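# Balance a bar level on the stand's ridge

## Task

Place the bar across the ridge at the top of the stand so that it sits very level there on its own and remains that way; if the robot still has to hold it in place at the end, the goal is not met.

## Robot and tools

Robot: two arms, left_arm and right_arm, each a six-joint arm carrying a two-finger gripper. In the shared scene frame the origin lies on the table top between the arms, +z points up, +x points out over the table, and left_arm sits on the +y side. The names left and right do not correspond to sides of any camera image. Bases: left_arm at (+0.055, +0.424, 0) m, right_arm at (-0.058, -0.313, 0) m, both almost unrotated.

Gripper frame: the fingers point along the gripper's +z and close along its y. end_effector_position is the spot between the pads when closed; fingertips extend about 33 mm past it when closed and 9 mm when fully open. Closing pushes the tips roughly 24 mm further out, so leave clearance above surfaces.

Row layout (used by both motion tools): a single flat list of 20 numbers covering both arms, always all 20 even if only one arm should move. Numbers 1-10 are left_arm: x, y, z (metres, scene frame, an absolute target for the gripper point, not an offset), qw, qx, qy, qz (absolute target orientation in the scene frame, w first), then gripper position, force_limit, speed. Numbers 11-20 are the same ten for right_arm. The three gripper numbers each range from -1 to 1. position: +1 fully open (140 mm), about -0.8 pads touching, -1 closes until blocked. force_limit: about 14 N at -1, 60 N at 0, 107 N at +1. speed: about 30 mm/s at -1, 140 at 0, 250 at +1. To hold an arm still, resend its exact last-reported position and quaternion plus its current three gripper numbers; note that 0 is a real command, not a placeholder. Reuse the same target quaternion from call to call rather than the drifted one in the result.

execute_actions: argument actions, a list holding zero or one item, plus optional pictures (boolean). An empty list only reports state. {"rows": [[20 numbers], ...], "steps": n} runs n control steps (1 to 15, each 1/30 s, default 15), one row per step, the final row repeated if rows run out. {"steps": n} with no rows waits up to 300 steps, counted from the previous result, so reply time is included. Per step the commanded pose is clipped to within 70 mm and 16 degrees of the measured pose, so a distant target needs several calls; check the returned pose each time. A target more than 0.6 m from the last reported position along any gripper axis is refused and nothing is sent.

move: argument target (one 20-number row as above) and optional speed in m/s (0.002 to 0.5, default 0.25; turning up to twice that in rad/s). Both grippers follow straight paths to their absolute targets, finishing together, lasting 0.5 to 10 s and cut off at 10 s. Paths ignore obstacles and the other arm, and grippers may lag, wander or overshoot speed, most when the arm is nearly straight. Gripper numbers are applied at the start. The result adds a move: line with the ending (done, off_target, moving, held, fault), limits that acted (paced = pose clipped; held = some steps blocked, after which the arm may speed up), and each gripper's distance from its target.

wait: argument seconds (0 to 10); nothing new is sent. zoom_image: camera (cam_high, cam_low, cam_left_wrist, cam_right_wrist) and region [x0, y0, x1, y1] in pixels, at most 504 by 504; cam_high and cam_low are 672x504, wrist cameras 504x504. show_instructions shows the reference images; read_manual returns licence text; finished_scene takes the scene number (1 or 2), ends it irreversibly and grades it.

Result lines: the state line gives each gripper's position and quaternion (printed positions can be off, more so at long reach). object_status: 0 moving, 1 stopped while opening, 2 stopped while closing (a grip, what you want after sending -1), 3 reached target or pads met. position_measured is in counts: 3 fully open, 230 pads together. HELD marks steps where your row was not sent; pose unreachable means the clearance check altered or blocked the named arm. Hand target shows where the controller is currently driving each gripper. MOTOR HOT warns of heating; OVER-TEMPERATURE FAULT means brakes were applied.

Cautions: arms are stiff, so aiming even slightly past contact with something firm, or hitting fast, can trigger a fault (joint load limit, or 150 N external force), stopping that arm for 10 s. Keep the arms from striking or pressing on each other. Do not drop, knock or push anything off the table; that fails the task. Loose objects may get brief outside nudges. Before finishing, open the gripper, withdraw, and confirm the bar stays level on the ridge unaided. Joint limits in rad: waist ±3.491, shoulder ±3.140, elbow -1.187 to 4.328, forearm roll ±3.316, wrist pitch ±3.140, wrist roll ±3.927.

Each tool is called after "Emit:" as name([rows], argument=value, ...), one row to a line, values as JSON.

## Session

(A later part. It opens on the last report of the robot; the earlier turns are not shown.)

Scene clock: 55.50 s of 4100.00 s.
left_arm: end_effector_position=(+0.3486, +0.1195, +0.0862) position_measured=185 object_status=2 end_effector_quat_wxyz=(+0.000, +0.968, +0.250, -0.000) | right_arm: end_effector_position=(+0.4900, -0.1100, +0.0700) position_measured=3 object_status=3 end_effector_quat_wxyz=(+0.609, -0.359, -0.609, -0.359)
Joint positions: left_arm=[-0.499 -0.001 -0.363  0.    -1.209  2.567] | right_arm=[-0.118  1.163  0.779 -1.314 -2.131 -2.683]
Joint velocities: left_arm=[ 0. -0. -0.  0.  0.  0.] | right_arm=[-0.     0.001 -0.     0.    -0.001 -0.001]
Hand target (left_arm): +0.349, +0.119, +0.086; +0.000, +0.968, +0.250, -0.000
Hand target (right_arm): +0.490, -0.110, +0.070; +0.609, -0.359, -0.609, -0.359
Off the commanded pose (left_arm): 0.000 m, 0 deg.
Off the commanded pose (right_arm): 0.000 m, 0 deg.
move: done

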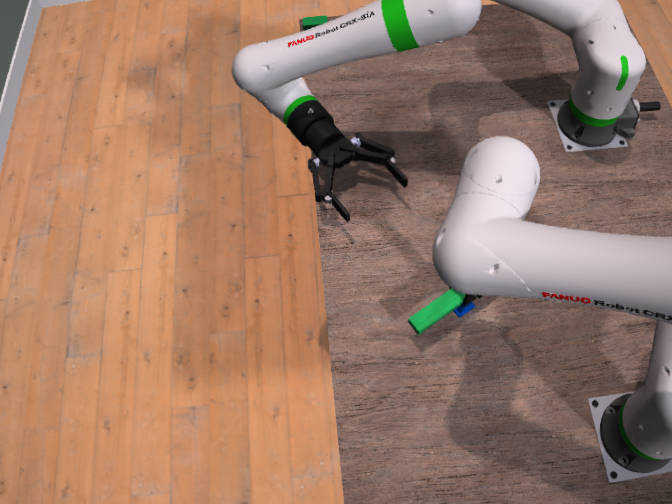

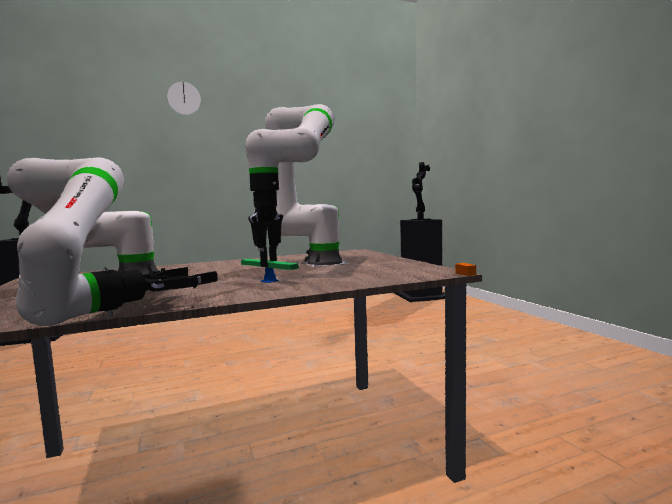

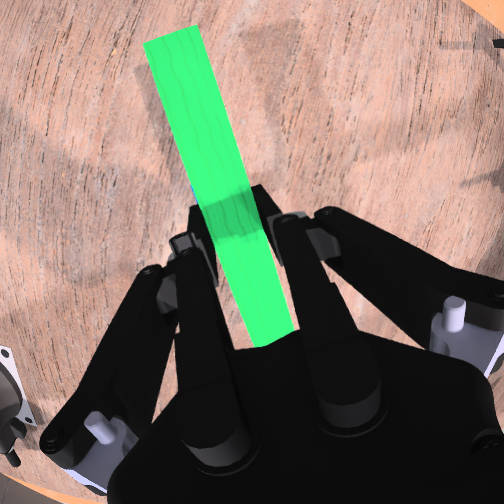

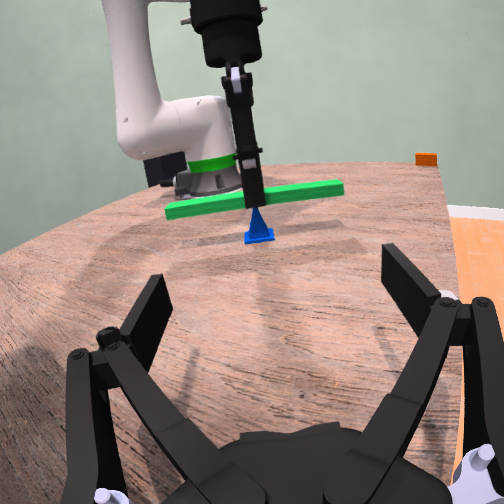

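Emit:
execute_actions([
  {"rows":[[0.3486,0.1195,0.0855,0,0.968,0.25,0,-0.38,0,-1,0.49,-0.11,0.07,-0.609,0.359,0.609,0.359,1,0,0],[0.3486,0.1195,0.0855,0,0.968,0.25,0,-0.38,0,-1,0.49,-0.11,0.07,-0.609,0.359,0.609,0.359,1,0,0],[0.3486,0.1195,0.0855,0,0.968,0.25,0,-0.38,0,-1,0.49,-0.11,0.07,-0.609,0.359,0.609,0.359,1,0,0],[0.3486,0.1195,0.0855,0,0.968,0.25,0,-0.38,0,-1,0.49,-0.11,0.07,-0.609,0.359,0.609,0.359,1,0,0],[0.3486,0.1195,0.0855,0,0.968,0.25,0,-0.38,0,-1,0.49,-0.11,0.07,-0.609,0.359,0.609,0.359,1,0,0],[0.3486,0.1195,0.0855,0,0.968,0.25,0,-0.38,0,-1,0.49,-0.11,0.07,-0.609,0.359,0.609,0.359,1,0,0],[0.3486,0.1195,0.0855,0,0.968,0.25,0,-0.38,0,-1,0.49,-0.11,0.07,-0.609,0.359,0.609,0.359,1,0,0],[0.3486,0.1195,0.0855,0,0.968,0.25,0,-0.38,0,-1,0.49,-0.11,0.07,-0.609,0.359,0.609,0.359,1,0,0],[0.3486,0.1195,0.0855,0,0.968,0.25,0,-0.38,0,-1,0.49,-0.11,0.07,-0.609,0.359,0.609,0.359,1,0,0],[0.3486,0.1195,0.0855,0,0.968,0.25,0,-0.38,0,-1,0.49,-0.11,0.07,-0.609,0.359,0.609,0.359,1,0,0],[0.3486,0.1195,0.0855,0,0.968,0.25,0,-1,0,0,0.49,-0.11,0.07,-0.609,0.359,0.609,0.359,1,0,0]],"steps":15},
])

Emit:
zoom_image(camera="cam_right_wrist", region=[155,140,355,260])

Scene clock: 62.57 s of 4100.00 s.
left_arm: end_effector_position=(+0.3486, +0.1195, +0.0855) position_measured=185 object_status=0 end_effector_quat_wxyz=(+0.000, +0.968, +0.250, -0.000) | right_arm: end_effector_position=(+0.4900, -0.1100, +0.0700) position_measured=3 object_status=3 end_effector_quat_wxyz=(+0.609, -0.359, -0.609, -0.359)
Joint positions: left_arm=[-0.499 -0.    -0.364  0.    -1.207  2.567] | right_arm=[-0.118  1.163  0.779 -1.314 -2.131 -2.683]
Joint velocities: left_arm=[ 0.    -0.001  0.    -0.001 -0.    -0.   ] | right_arm=[ 0.    -0.001 -0.    -0.001  0.    -0.001]
Hand target (left_arm): +0.349, +0.119, +0.085; +0.000, +0.968, +0.250, -0.000
Hand target (right_arm): +0.490, -0.110, +0.070; +0.609, -0.359, -0.609, -0.359
Off the commanded pose (left_arm): 0.000 m, 0 deg.
Off the commanded pose (right_arm): 0.000 m, 0 deg.
Steps of this call (steps 1 to 90: nothing new was sent; then 3.57 s passed at rest; steps 91 to 105: all 15 steps of this action). Readings (end_effector_position | what the end effector reports):
91: left_arm (+0.3486, +0.1195, +0.0862) | right_arm (+0.4900, -0.1100, +0.0700) | left_arm position_measured=185 object_status=0 | right_arm position_measured=3 object_status=3
92: left_arm (+0.3486, +0.1195, +0.0860) | right_arm (+0.4900, -0.1100, +0.0700) | left_arm position_measured=185 object_status=0 | right_arm position_measured=3 object_status=3
94: left_arm (+0.3486, +0.1195, +0.0857) | right_arm (+0.4900, -0.1100, +0.0700) | left_arm position_measured=181 object_status=0 | right_arm position_measured=3 object_status=3
98: left_arm (+0.3486, +0.1195, +0.0855) | right_arm (+0.4900, -0.1100, +0.0700) | left_arm position_measured=177 object_status=0 | right_arm position_measured=3 object_status=3
105: the state above

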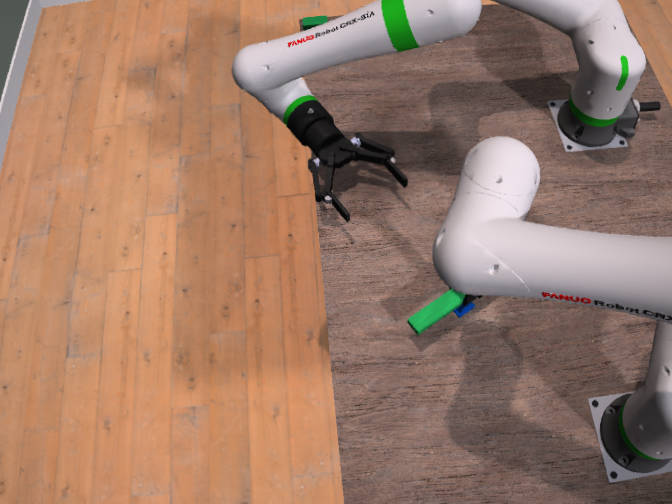

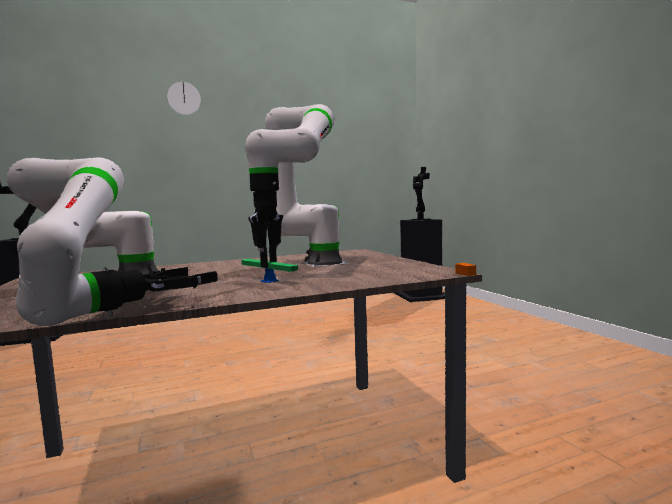

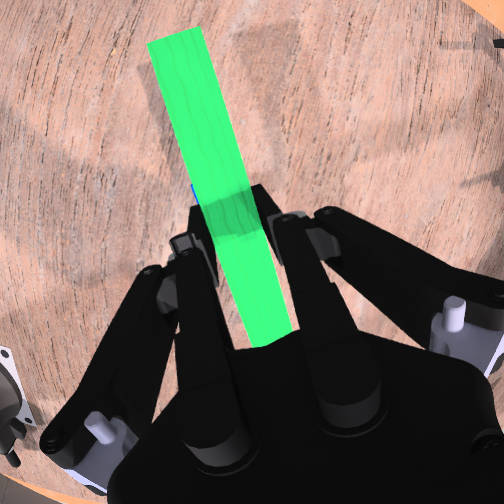

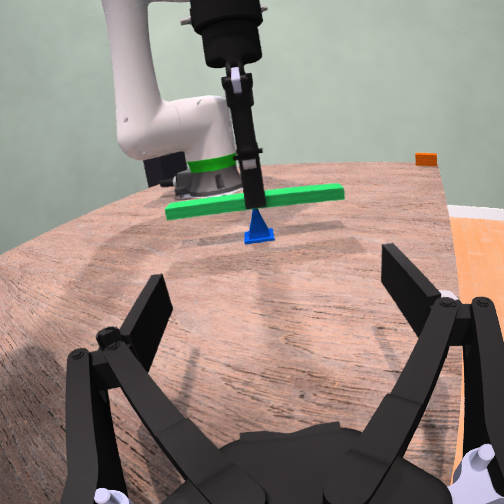

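Region (155, 140, 355, 260) of cam_right_wrist's 504x504 image, scaled by 2.520, with more detail than that image has; it fills the top 302 rows of this view, and the rest is white.

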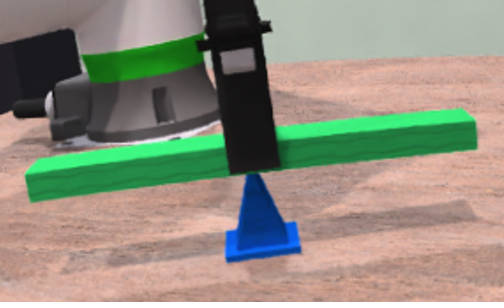

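Emit:
move(target=[0.3469,0.1186,0.0863,-0.0024,0.968,0.25,0.0093,-1,0,0,0.49,-0.11,0.07,-0.609,0.359,0.609,0.359,1,0,0], speed=0.01)

Emit:
move(target=[0.3469,0.1186,0.0853,-0.0024,0.968,0.25,0.0093,-1,0,0,0.49,-0.11,0.07,-0.609,0.359,0.609,0.359,1,0,0], speed=0.003)

Emit:
zoom_image(camera="cam_right_wrist", region=[155,140,355,260])

Emit:
execute_actions([
  {"rows":[[0.3469,0.1186,0.0853,-0.0024,0.968,0.25,0.0093,-0.38,0,-1,0.49,-0.11,0.07,-0.609,0.359,0.609,0.359,1,0,0],[0.3469,0.1186,0.0853,-0.0024,0.968,0.25,0.0093,-0.38,0,-1,0.49,-0.11,0.07,-0.609,0.359,0.609,0.359,1,0,0],[0.3469,0.1186,0.0853,-0.0024,0.968,0.25,0.0093,-0.38,0,-1,0.49,-0.11,0.07,-0.609,0.359,0.609,0.359,1,0,0],[0.3469,0.1186,0.0853,-0.0024,0.968,0.25,0.0093,-0.38,0,-1,0.49,-0.11,0.07,-0.609,0.359,0.609,0.359,1,0,0],[0.3469,0.1186,0.0853,-0.0024,0.968,0.25,0.0093,-0.38,0,-1,0.49,-0.11,0.07,-0.609,0.359,0.609,0.359,1,0,0],[0.3469,0.1186,0.0853,-0.0024,0.968,0.25,0.0093,-0.38,0,-1,0.49,-0.11,0.07,-0.609,0.359,0.609,0.359,1,0,0],[0.3469,0.1186,0.0853,-0.0024,0.968,0.25,0.0093,-0.38,0,-1,0.49,-0.11,0.07,-0.609,0.359,0.609,0.359,1,0,0],[0.3469,0.1186,0.0853,-0.0024,0.968,0.25,0.0093,-0.38,0,-1,0.49,-0.11,0.07,-0.609,0.359,0.609,0.359,1,0,0],[0.3469,0.1186,0.0853,-0.0024,0.968,0.25,0.0093,-0.38,0,-1,0.49,-0.11,0.07,-0.609,0.359,0.609,0.359,1,0,0],[0.3469,0.1186,0.0853,-0.0024,0.968,0.25,0.0093,-0.38,0,-1,0.49,-0.11,0.07,-0.609,0.359,0.609,0.359,1,0,0],[0.3469,0.1186,0.0853,-0.0024,0.968,0.25,0.0093,-0.38,0,-1,0.49,-0.11,0.07,-0.609,0.359,0.609,0.359,1,0,0],[0.3469,0.1186,0.0853,-0.0024,0.968,0.25,0.0093,-1,0,0,0.49,-0.11,0.07,-0.609,0.359,0.609,0.359,1,0,0]],"steps":15},
])

Emit:
zoom_image(camera="cam_right_wrist", region=[155,140,355,260])

Scene clock: 73.93 s of 4100.00 s.
left_arm: end_effector_position=(+0.3469, +0.1186, +0.0863) position_measured=185 object_status=2 end_effector_quat_wxyz=(-0.002, +0.968, +0.250, +0.009) | right_arm: end_effector_position=(+0.4900, -0.1100, +0.0700) position_measured=3 object_status=3 end_effector_quat_wxyz=(+0.609, -0.359, -0.609, -0.359)
Joint positions: left_arm=[-0.517 -0.007 -0.363 -0.017 -1.204  2.592] | right_arm=[-0.118  1.163  0.779 -1.314 -2.131 -2.683]
Joint velocities: left_arm=[-0.001 -0.001 -0.    -0.001 -0.     0.002] | right_arm=[-0.  0. -0. -0.  0. -0.]
Hand target (left_arm): +0.347, +0.119, +0.086; -0.002, +0.968, +0.250, +0.009
Hand target (right_arm): +0.490, -0.110, +0.070; +0.609, -0.359, -0.609, -0.359
Off the commanded pose (left_arm): 0.000 m, 0 deg.
Off the commanded pose (right_arm): 0.000 m, 0 deg.
After step 90, 7.20 s passed at rest.
move: done

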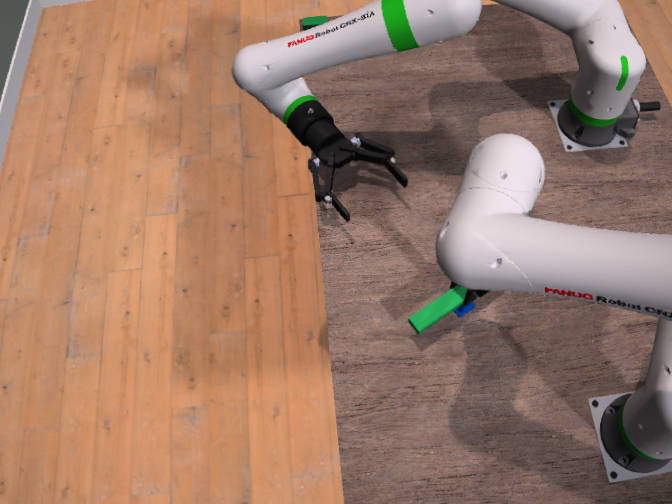

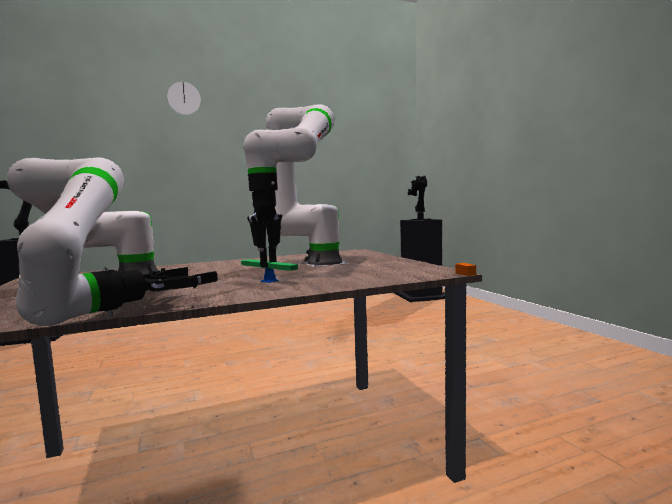

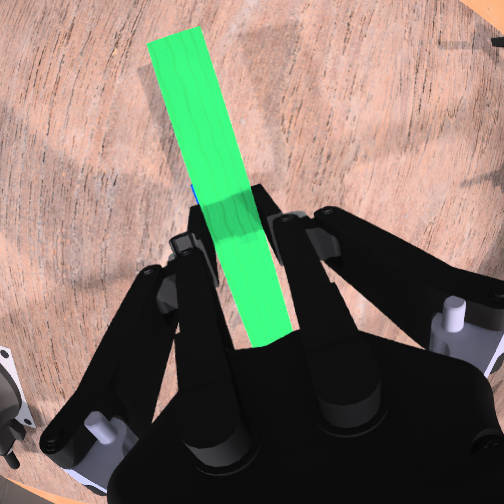

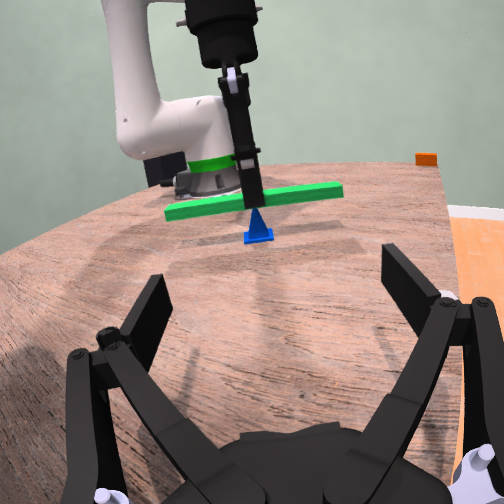

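Scene clock: 74.63 s of 4100.00 s.
left_arm: end_effector_position=(+0.3469, +0.1186, +0.0854) position_measured=185 object_status=2 end_effector_quat_wxyz=(-0.002, +0.968, +0.250, +0.009) | right_arm: end_effector_position=(+0.4900, -0.1100, +0.0700) position_measured=3 object_status=3 end_effector_quat_wxyz=(+0.609, -0.359, -0.609, -0.359)
Joint positions: left_arm=[-0.518 -0.006 -0.365 -0.017 -1.202  2.592] | right_arm=[-0.118  1.163  0.779 -1.314 -2.131 -2.683]
Joint velocities: left_arm=[-0.     0.001 -0.001 -0.     0.001 -0.001] | right_arm=[ 0.001 -0.001  0.    -0.     0.     0.001]
Hand target (left_arm): +0.347, +0.119, +0.085; -0.002, +0.968, +0.250, +0.009
Hand target (right_arm): +0.490, -0.110, +0.070; +0.609, -0.359, -0.609, -0.359
Off the commanded pose (left_arm): 0.000 m, 0 deg.
Off the commanded pose (right_arm): 0.000 m, 0 deg.
move: done

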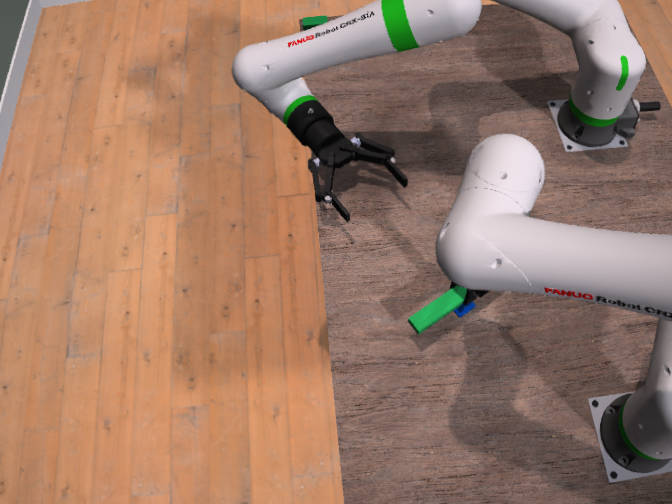

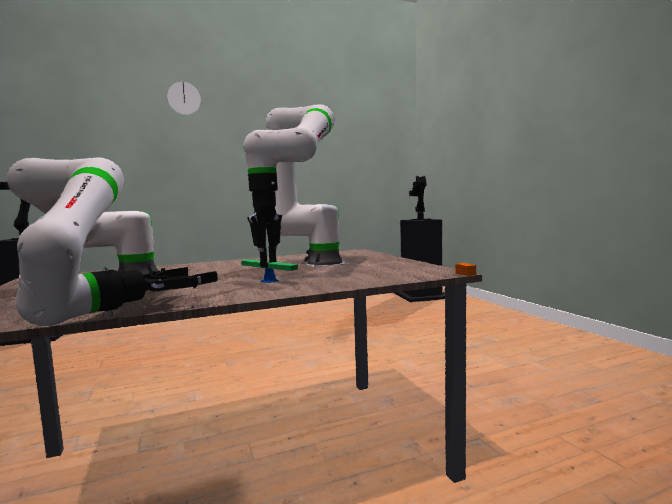

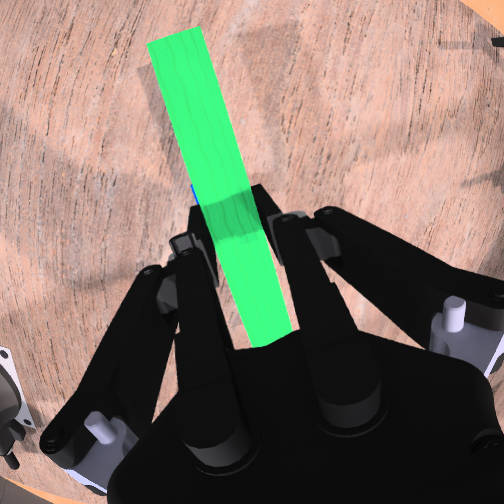

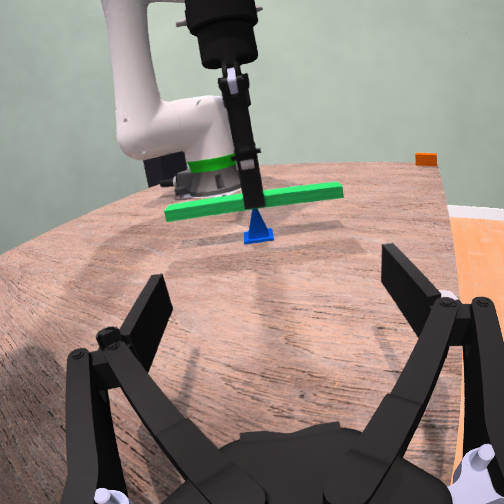

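Region (155, 140, 355, 260) of cam_right_wrist's 504x504 image, scaled by 2.520, with more detail than that image has; it fills the top 302 rows of this view, and the rest is white.

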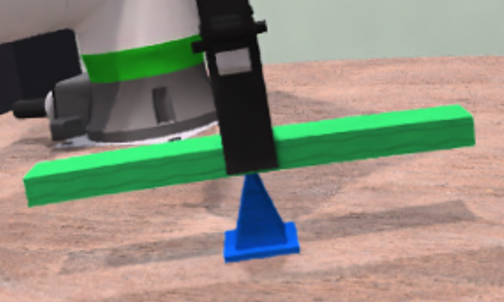

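Scene clock: 75.13 s of 4100.00 s.
left_arm: end_effector_position=(+0.3468, +0.1187, +0.0851) position_measured=185 object_status=0 end_effector_quat_wxyz=(-0.003, +0.968, +0.250, +0.009) | right_arm: end_effector_position=(+0.4900, -0.1100, +0.0700) position_measured=3 object_status=3 end_effector_quat_wxyz=(+0.609, -0.359, -0.609, -0.359)
Joint positions: left_arm=[-0.518 -0.005 -0.365 -0.018 -1.202  2.592] | right_arm=[-0.118  1.163  0.779 -1.314 -2.131 -2.683]
Joint velocities: left_arm=[-0.     0.001  0.001 -0.    -0.     0.   ] | right_arm=[-0.     0.001 -0.     0.001 -0.     0.001]
Hand target (left_arm): +0.347, +0.119, +0.085; -0.002, +0.968, +0.250, +0.009
Hand target (right_arm): +0.490, -0.110, +0.070; +0.609, -0.359, -0.609, -0.359
Off the commanded pose (left_arm): 0.000 m, 0 deg.
Off the commanded pose (right_arm): 0.000 m, 0 deg.
Steps of this call (steps 1 to 15: all 15 steps of this action). Readings (end_effector_position | what the end effector reports):
1: left_arm (+0.3469, +0.1186, +0.0854) | right_arm (+0.4900, -0.1100, +0.0700) | left_arm position_measured=185 object_status=0 | right_arm position_measured=3 object_status=3
2: left_arm (+0.3469, +0.1186, +0.0853) | right_arm (+0.4900, -0.1100, +0.0700) | left_arm position_measured=185 object_status=0 | right_arm position_measured=3 object_status=3
4: left_arm (+0.3469, +0.1186, +0.0851) | right_arm (+0.4900, -0.1100, +0.0700) | left_arm position_measured=181 object_status=0 | right_arm position_measured=3 object_status=3
8: left_arm (+0.3468, +0.1187, +0.0850) | right_arm (+0.4900, -0.1100, +0.0700) | left_arm position_measured=177 object_status=0 | right_arm position_measured=3 object_status=3
15: the state above

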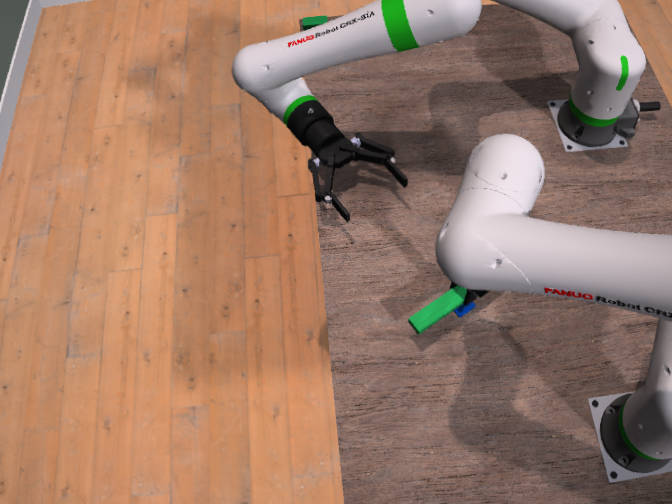

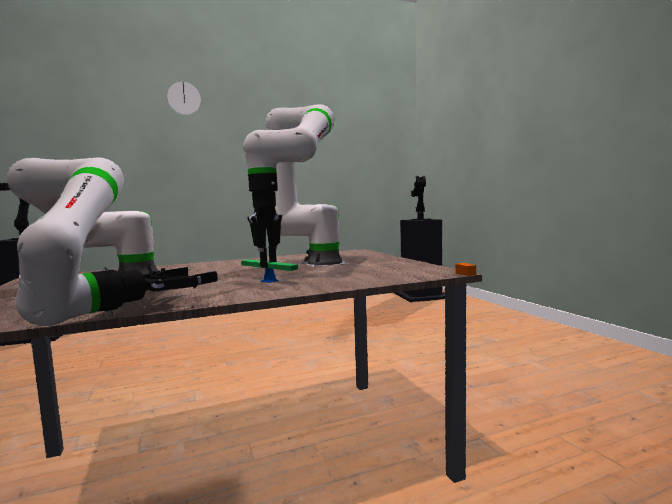

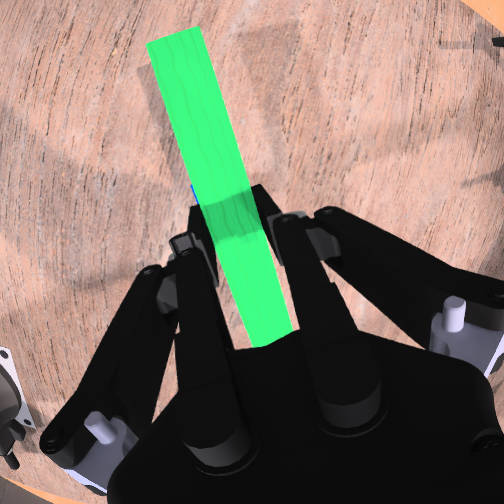

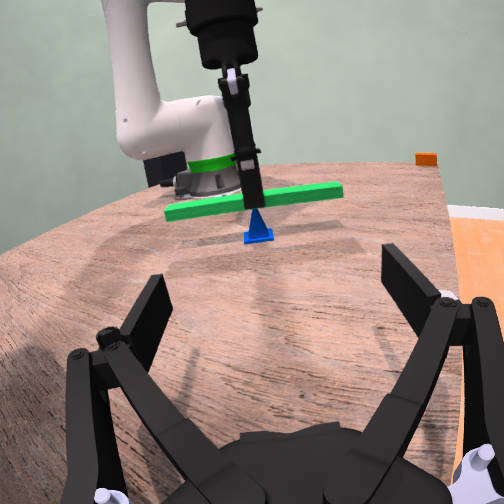

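Region (155, 140, 355, 260) of cam_right_wrist's 504x504 image, scaled by 2.520, with more detail than that image has; it fills the top 302 rows of this view, and the rest is white.

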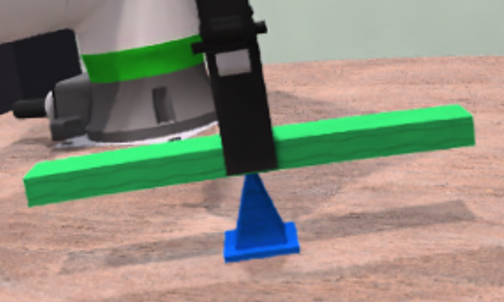

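Stable. Release.

Emit:
move(target=[0.3469,0.1186,0.0853,-0.0024,0.968,0.25,0.0093,-0.05,0,-1,0.49,-0.11,0.07,-0.609,0.359,0.609,0.359,1,0,0])

Emit:
move(target=[0.3469,0.1186,0.17,-0.0024,0.968,0.25,0.0093,-0.05,0,-1,0.49,-0.11,0.07,-0.609,0.359,0.609,0.359,1,0,0], speed=0.1)

Emit:
wait(seconds=2)

Emit:
zoom_image(camera="cam_right_wrist", region=[155,140,355,260])

Scene clock: 80.13 s of 4100.00 s.
left_arm: end_effector_position=(+0.3469, +0.1186, +0.0853) position_measured=135 object_status=0 end_effector_quat_wxyz=(-0.002, +0.968, +0.250, +0.009) | right_arm: end_effector_position=(+0.4900, -0.1100, +0.0700) position_measured=3 object_status=3 end_effector_quat_wxyz=(+0.609, -0.359, -0.609, -0.359)
Joint positions: left_arm=[-0.518 -0.006 -0.365 -0.017 -1.202  2.592] | right_arm=[-0.118  1.163  0.779 -1.314 -2.131 -2.683]
Joint velocities: left_arm=[ 0.    -0.001  0.    -0.    -0.    -0.   ] | right_arm=[ 0.001 -0.    -0.    -0.001  0.001 -0.001]
Hand target (left_arm): +0.347, +0.119, +0.085; -0.002, +0.968, +0.250, +0.009
Hand target (right_arm): +0.490, -0.110, +0.070; +0.609, -0.359, -0.609, -0.359
Off the commanded pose (left_arm): 0.000 m, 0 deg.
Off the commanded pose (right_arm): 0.000 m, 0 deg.
After step 90, 0.77 s passed at rest.
move: done

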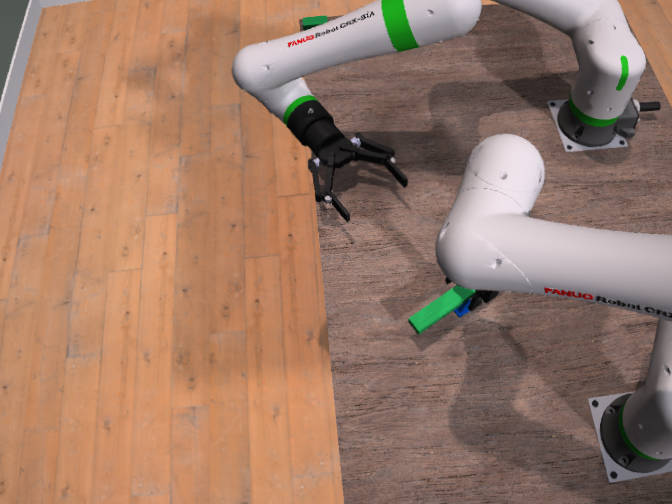

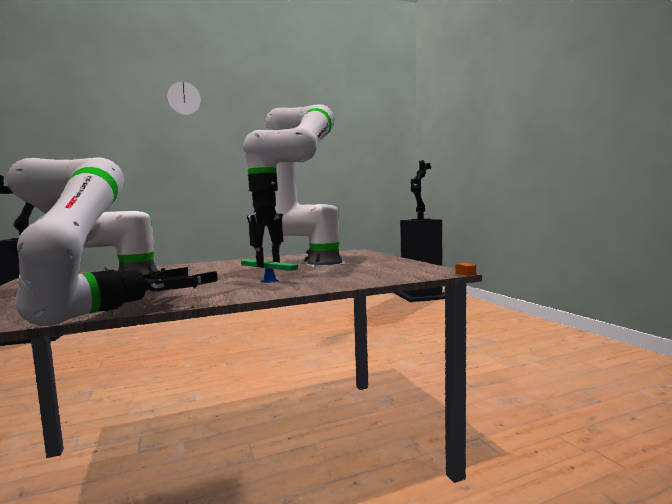

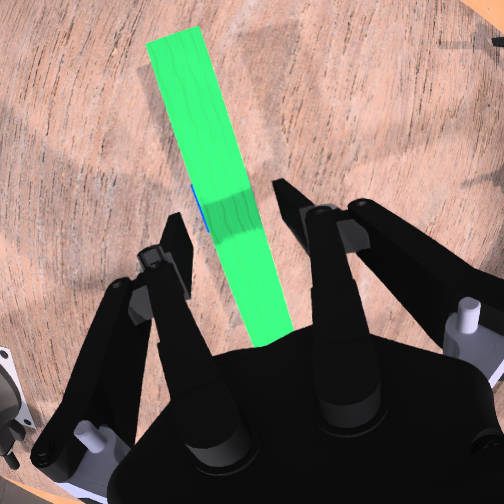

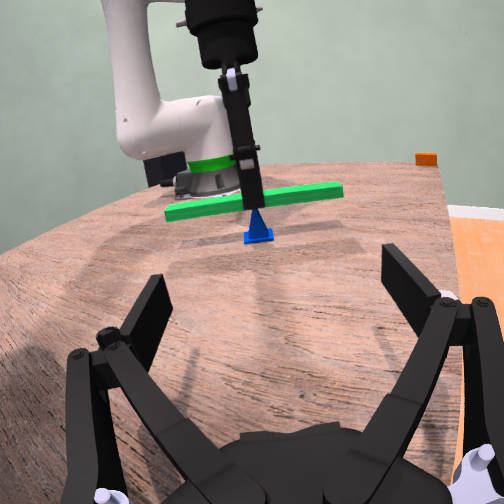

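Scene clock: 81.33 s of 4100.00 s.
left_arm: end_effector_position=(+0.3467, +0.1187, +0.1699) position_measured=135 object_status=3 end_effector_quat_wxyz=(-0.002, +0.968, +0.250, +0.009) | right_arm: end_effector_position=(+0.4900, -0.1100, +0.0700) position_measured=3 object_status=3 end_effector_quat_wxyz=(+0.609, -0.359, -0.609, -0.359)
Joint positions: left_arm=[-0.518 -0.062 -0.215 -0.016 -1.407  2.588] | right_arm=[-0.118  1.163  0.779 -1.314 -2.131 -2.683]
Joint velocities: left_arm=[-0.    -0.002  0.003  0.    -0.002  0.002] | right_arm=[ 0.001 -0.001 -0.     0.    -0.001  0.001]
Hand target (left_arm): +0.347, +0.119, +0.170; -0.002, +0.968, +0.250, +0.009
Hand target (right_arm): +0.490, -0.110, +0.070; +0.609, -0.359, -0.609, -0.359
Off the commanded pose (left_arm): 0.000 m, 0 deg.
Off the commanded pose (right_arm): 0.000 m, 0 deg.
move: done

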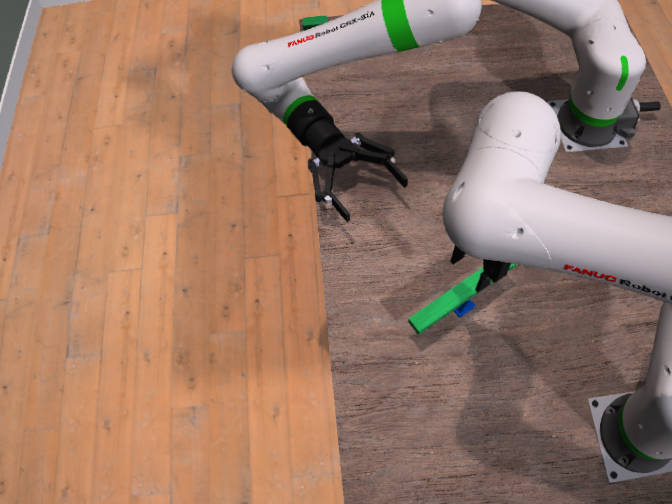

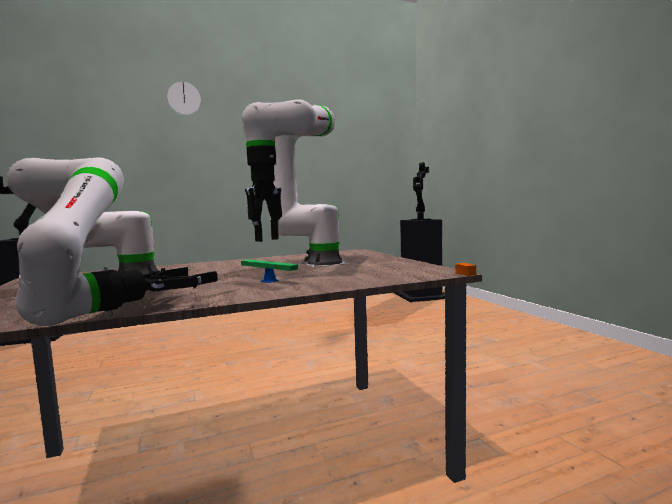

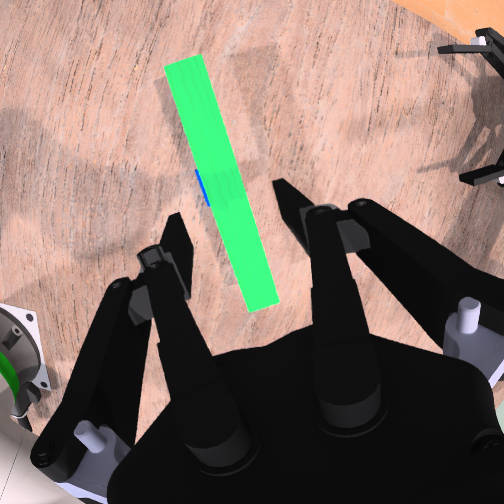

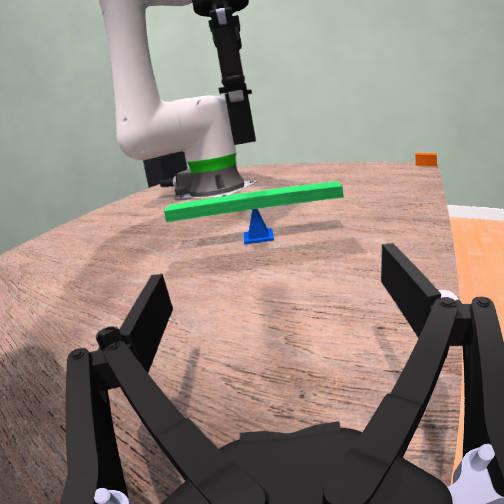

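Scene clock: 83.33 s of 4100.00 s.
left_arm: end_effector_position=(+0.3467, +0.1187, +0.1700) position_measured=135 object_status=3 end_effector_quat_wxyz=(-0.002, +0.968, +0.250, +0.009) | right_arm: end_effector_position=(+0.4900, -0.1100, +0.0700) position_measured=3 object_status=3 end_effector_quat_wxyz=(+0.609, -0.359, -0.609, -0.359)
Joint positions: left_arm=[-0.518 -0.062 -0.215 -0.017 -1.407  2.588] | right_arm=[-0.118  1.163  0.779 -1.314 -2.131 -2.683]
Joint velocities: left_arm=[-0.     0.001 -0.     0.     0.    -0.001] | right_arm=[-0.002 -0.     0.    -0.     0.001  0.   ]
Hand target (left_arm): +0.347, +0.119, +0.170; -0.002, +0.968, +0.250, +0.009
Hand target (right_arm): +0.490, -0.110, +0.070; +0.609, -0.359, -0.609, -0.359
Off the commanded pose (left_arm): 0.000 m, 0 deg.
Off the commanded pose (right_arm): 0.000 m, 0 deg.
Steps of this call (steps 1 to 60: nothing new was sent). Readings (end_effector_position | what the end effector reports):
1: left_arm (+0.3467, +0.1187, +0.1700) | right_arm (+0.4900, -0.1100, +0.0700) | left_arm position_measured=135 object_status=3 | right_arm position_measured=3 object_status=3
2: left_arm (+0.3467, +0.1187, +0.1700) | right_arm (+0.4900, -0.1100, +0.0700) | left_arm position_measured=135 object_status=3 | right_arm position_measured=3 object_status=3
4: left_arm (+0.3467, +0.1187, +0.1700) | right_arm (+0.4900, -0.1100, +0.0700) | left_arm position_measured=135 object_status=3 | right_arm position_measured=3 object_status=3
8: left_arm (+0.3467, +0.1187, +0.1700) | right_arm (+0.4900, -0.1100, +0.0700) | left_arm position_measured=135 object_status=3 | right_arm position_measured=3 object_status=3
60: the state above

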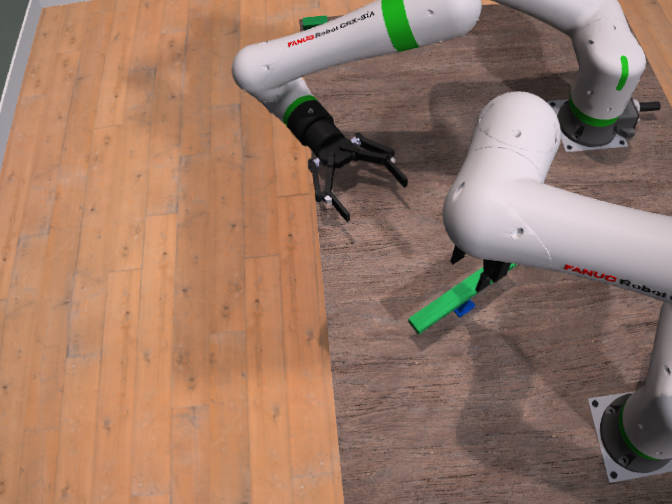

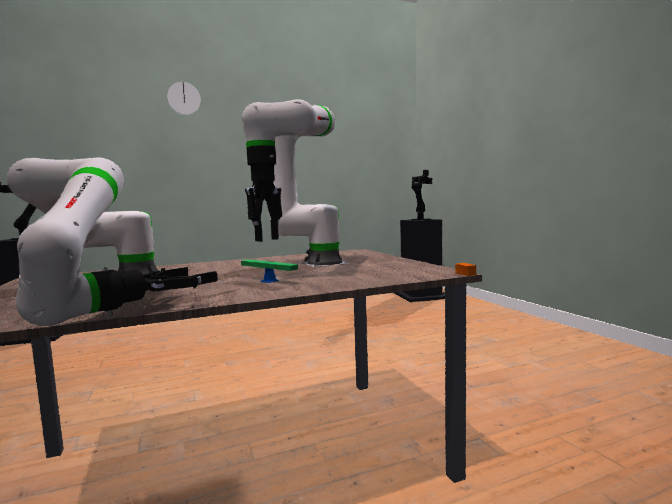

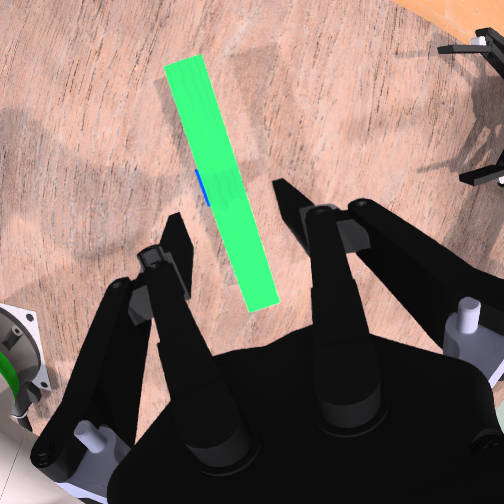

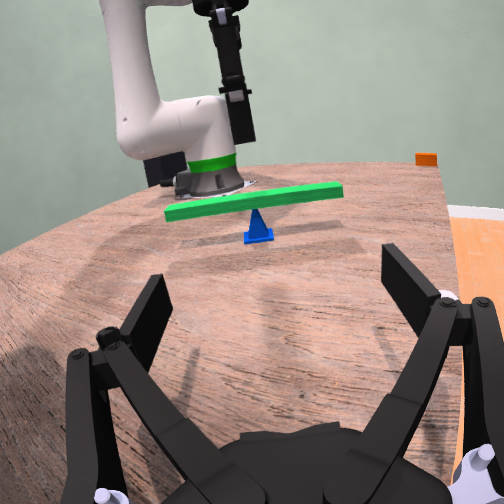

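Region (155, 140, 355, 260) of cam_right_wrist's 504x504 image, scaled by 2.520, with more detail than that image has; it fills the top 302 rows of this view, and the rest is white.

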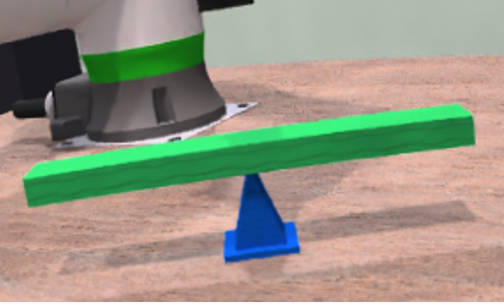

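Emit:
finished_scene(scene=2)

The scene is finished: the task was done.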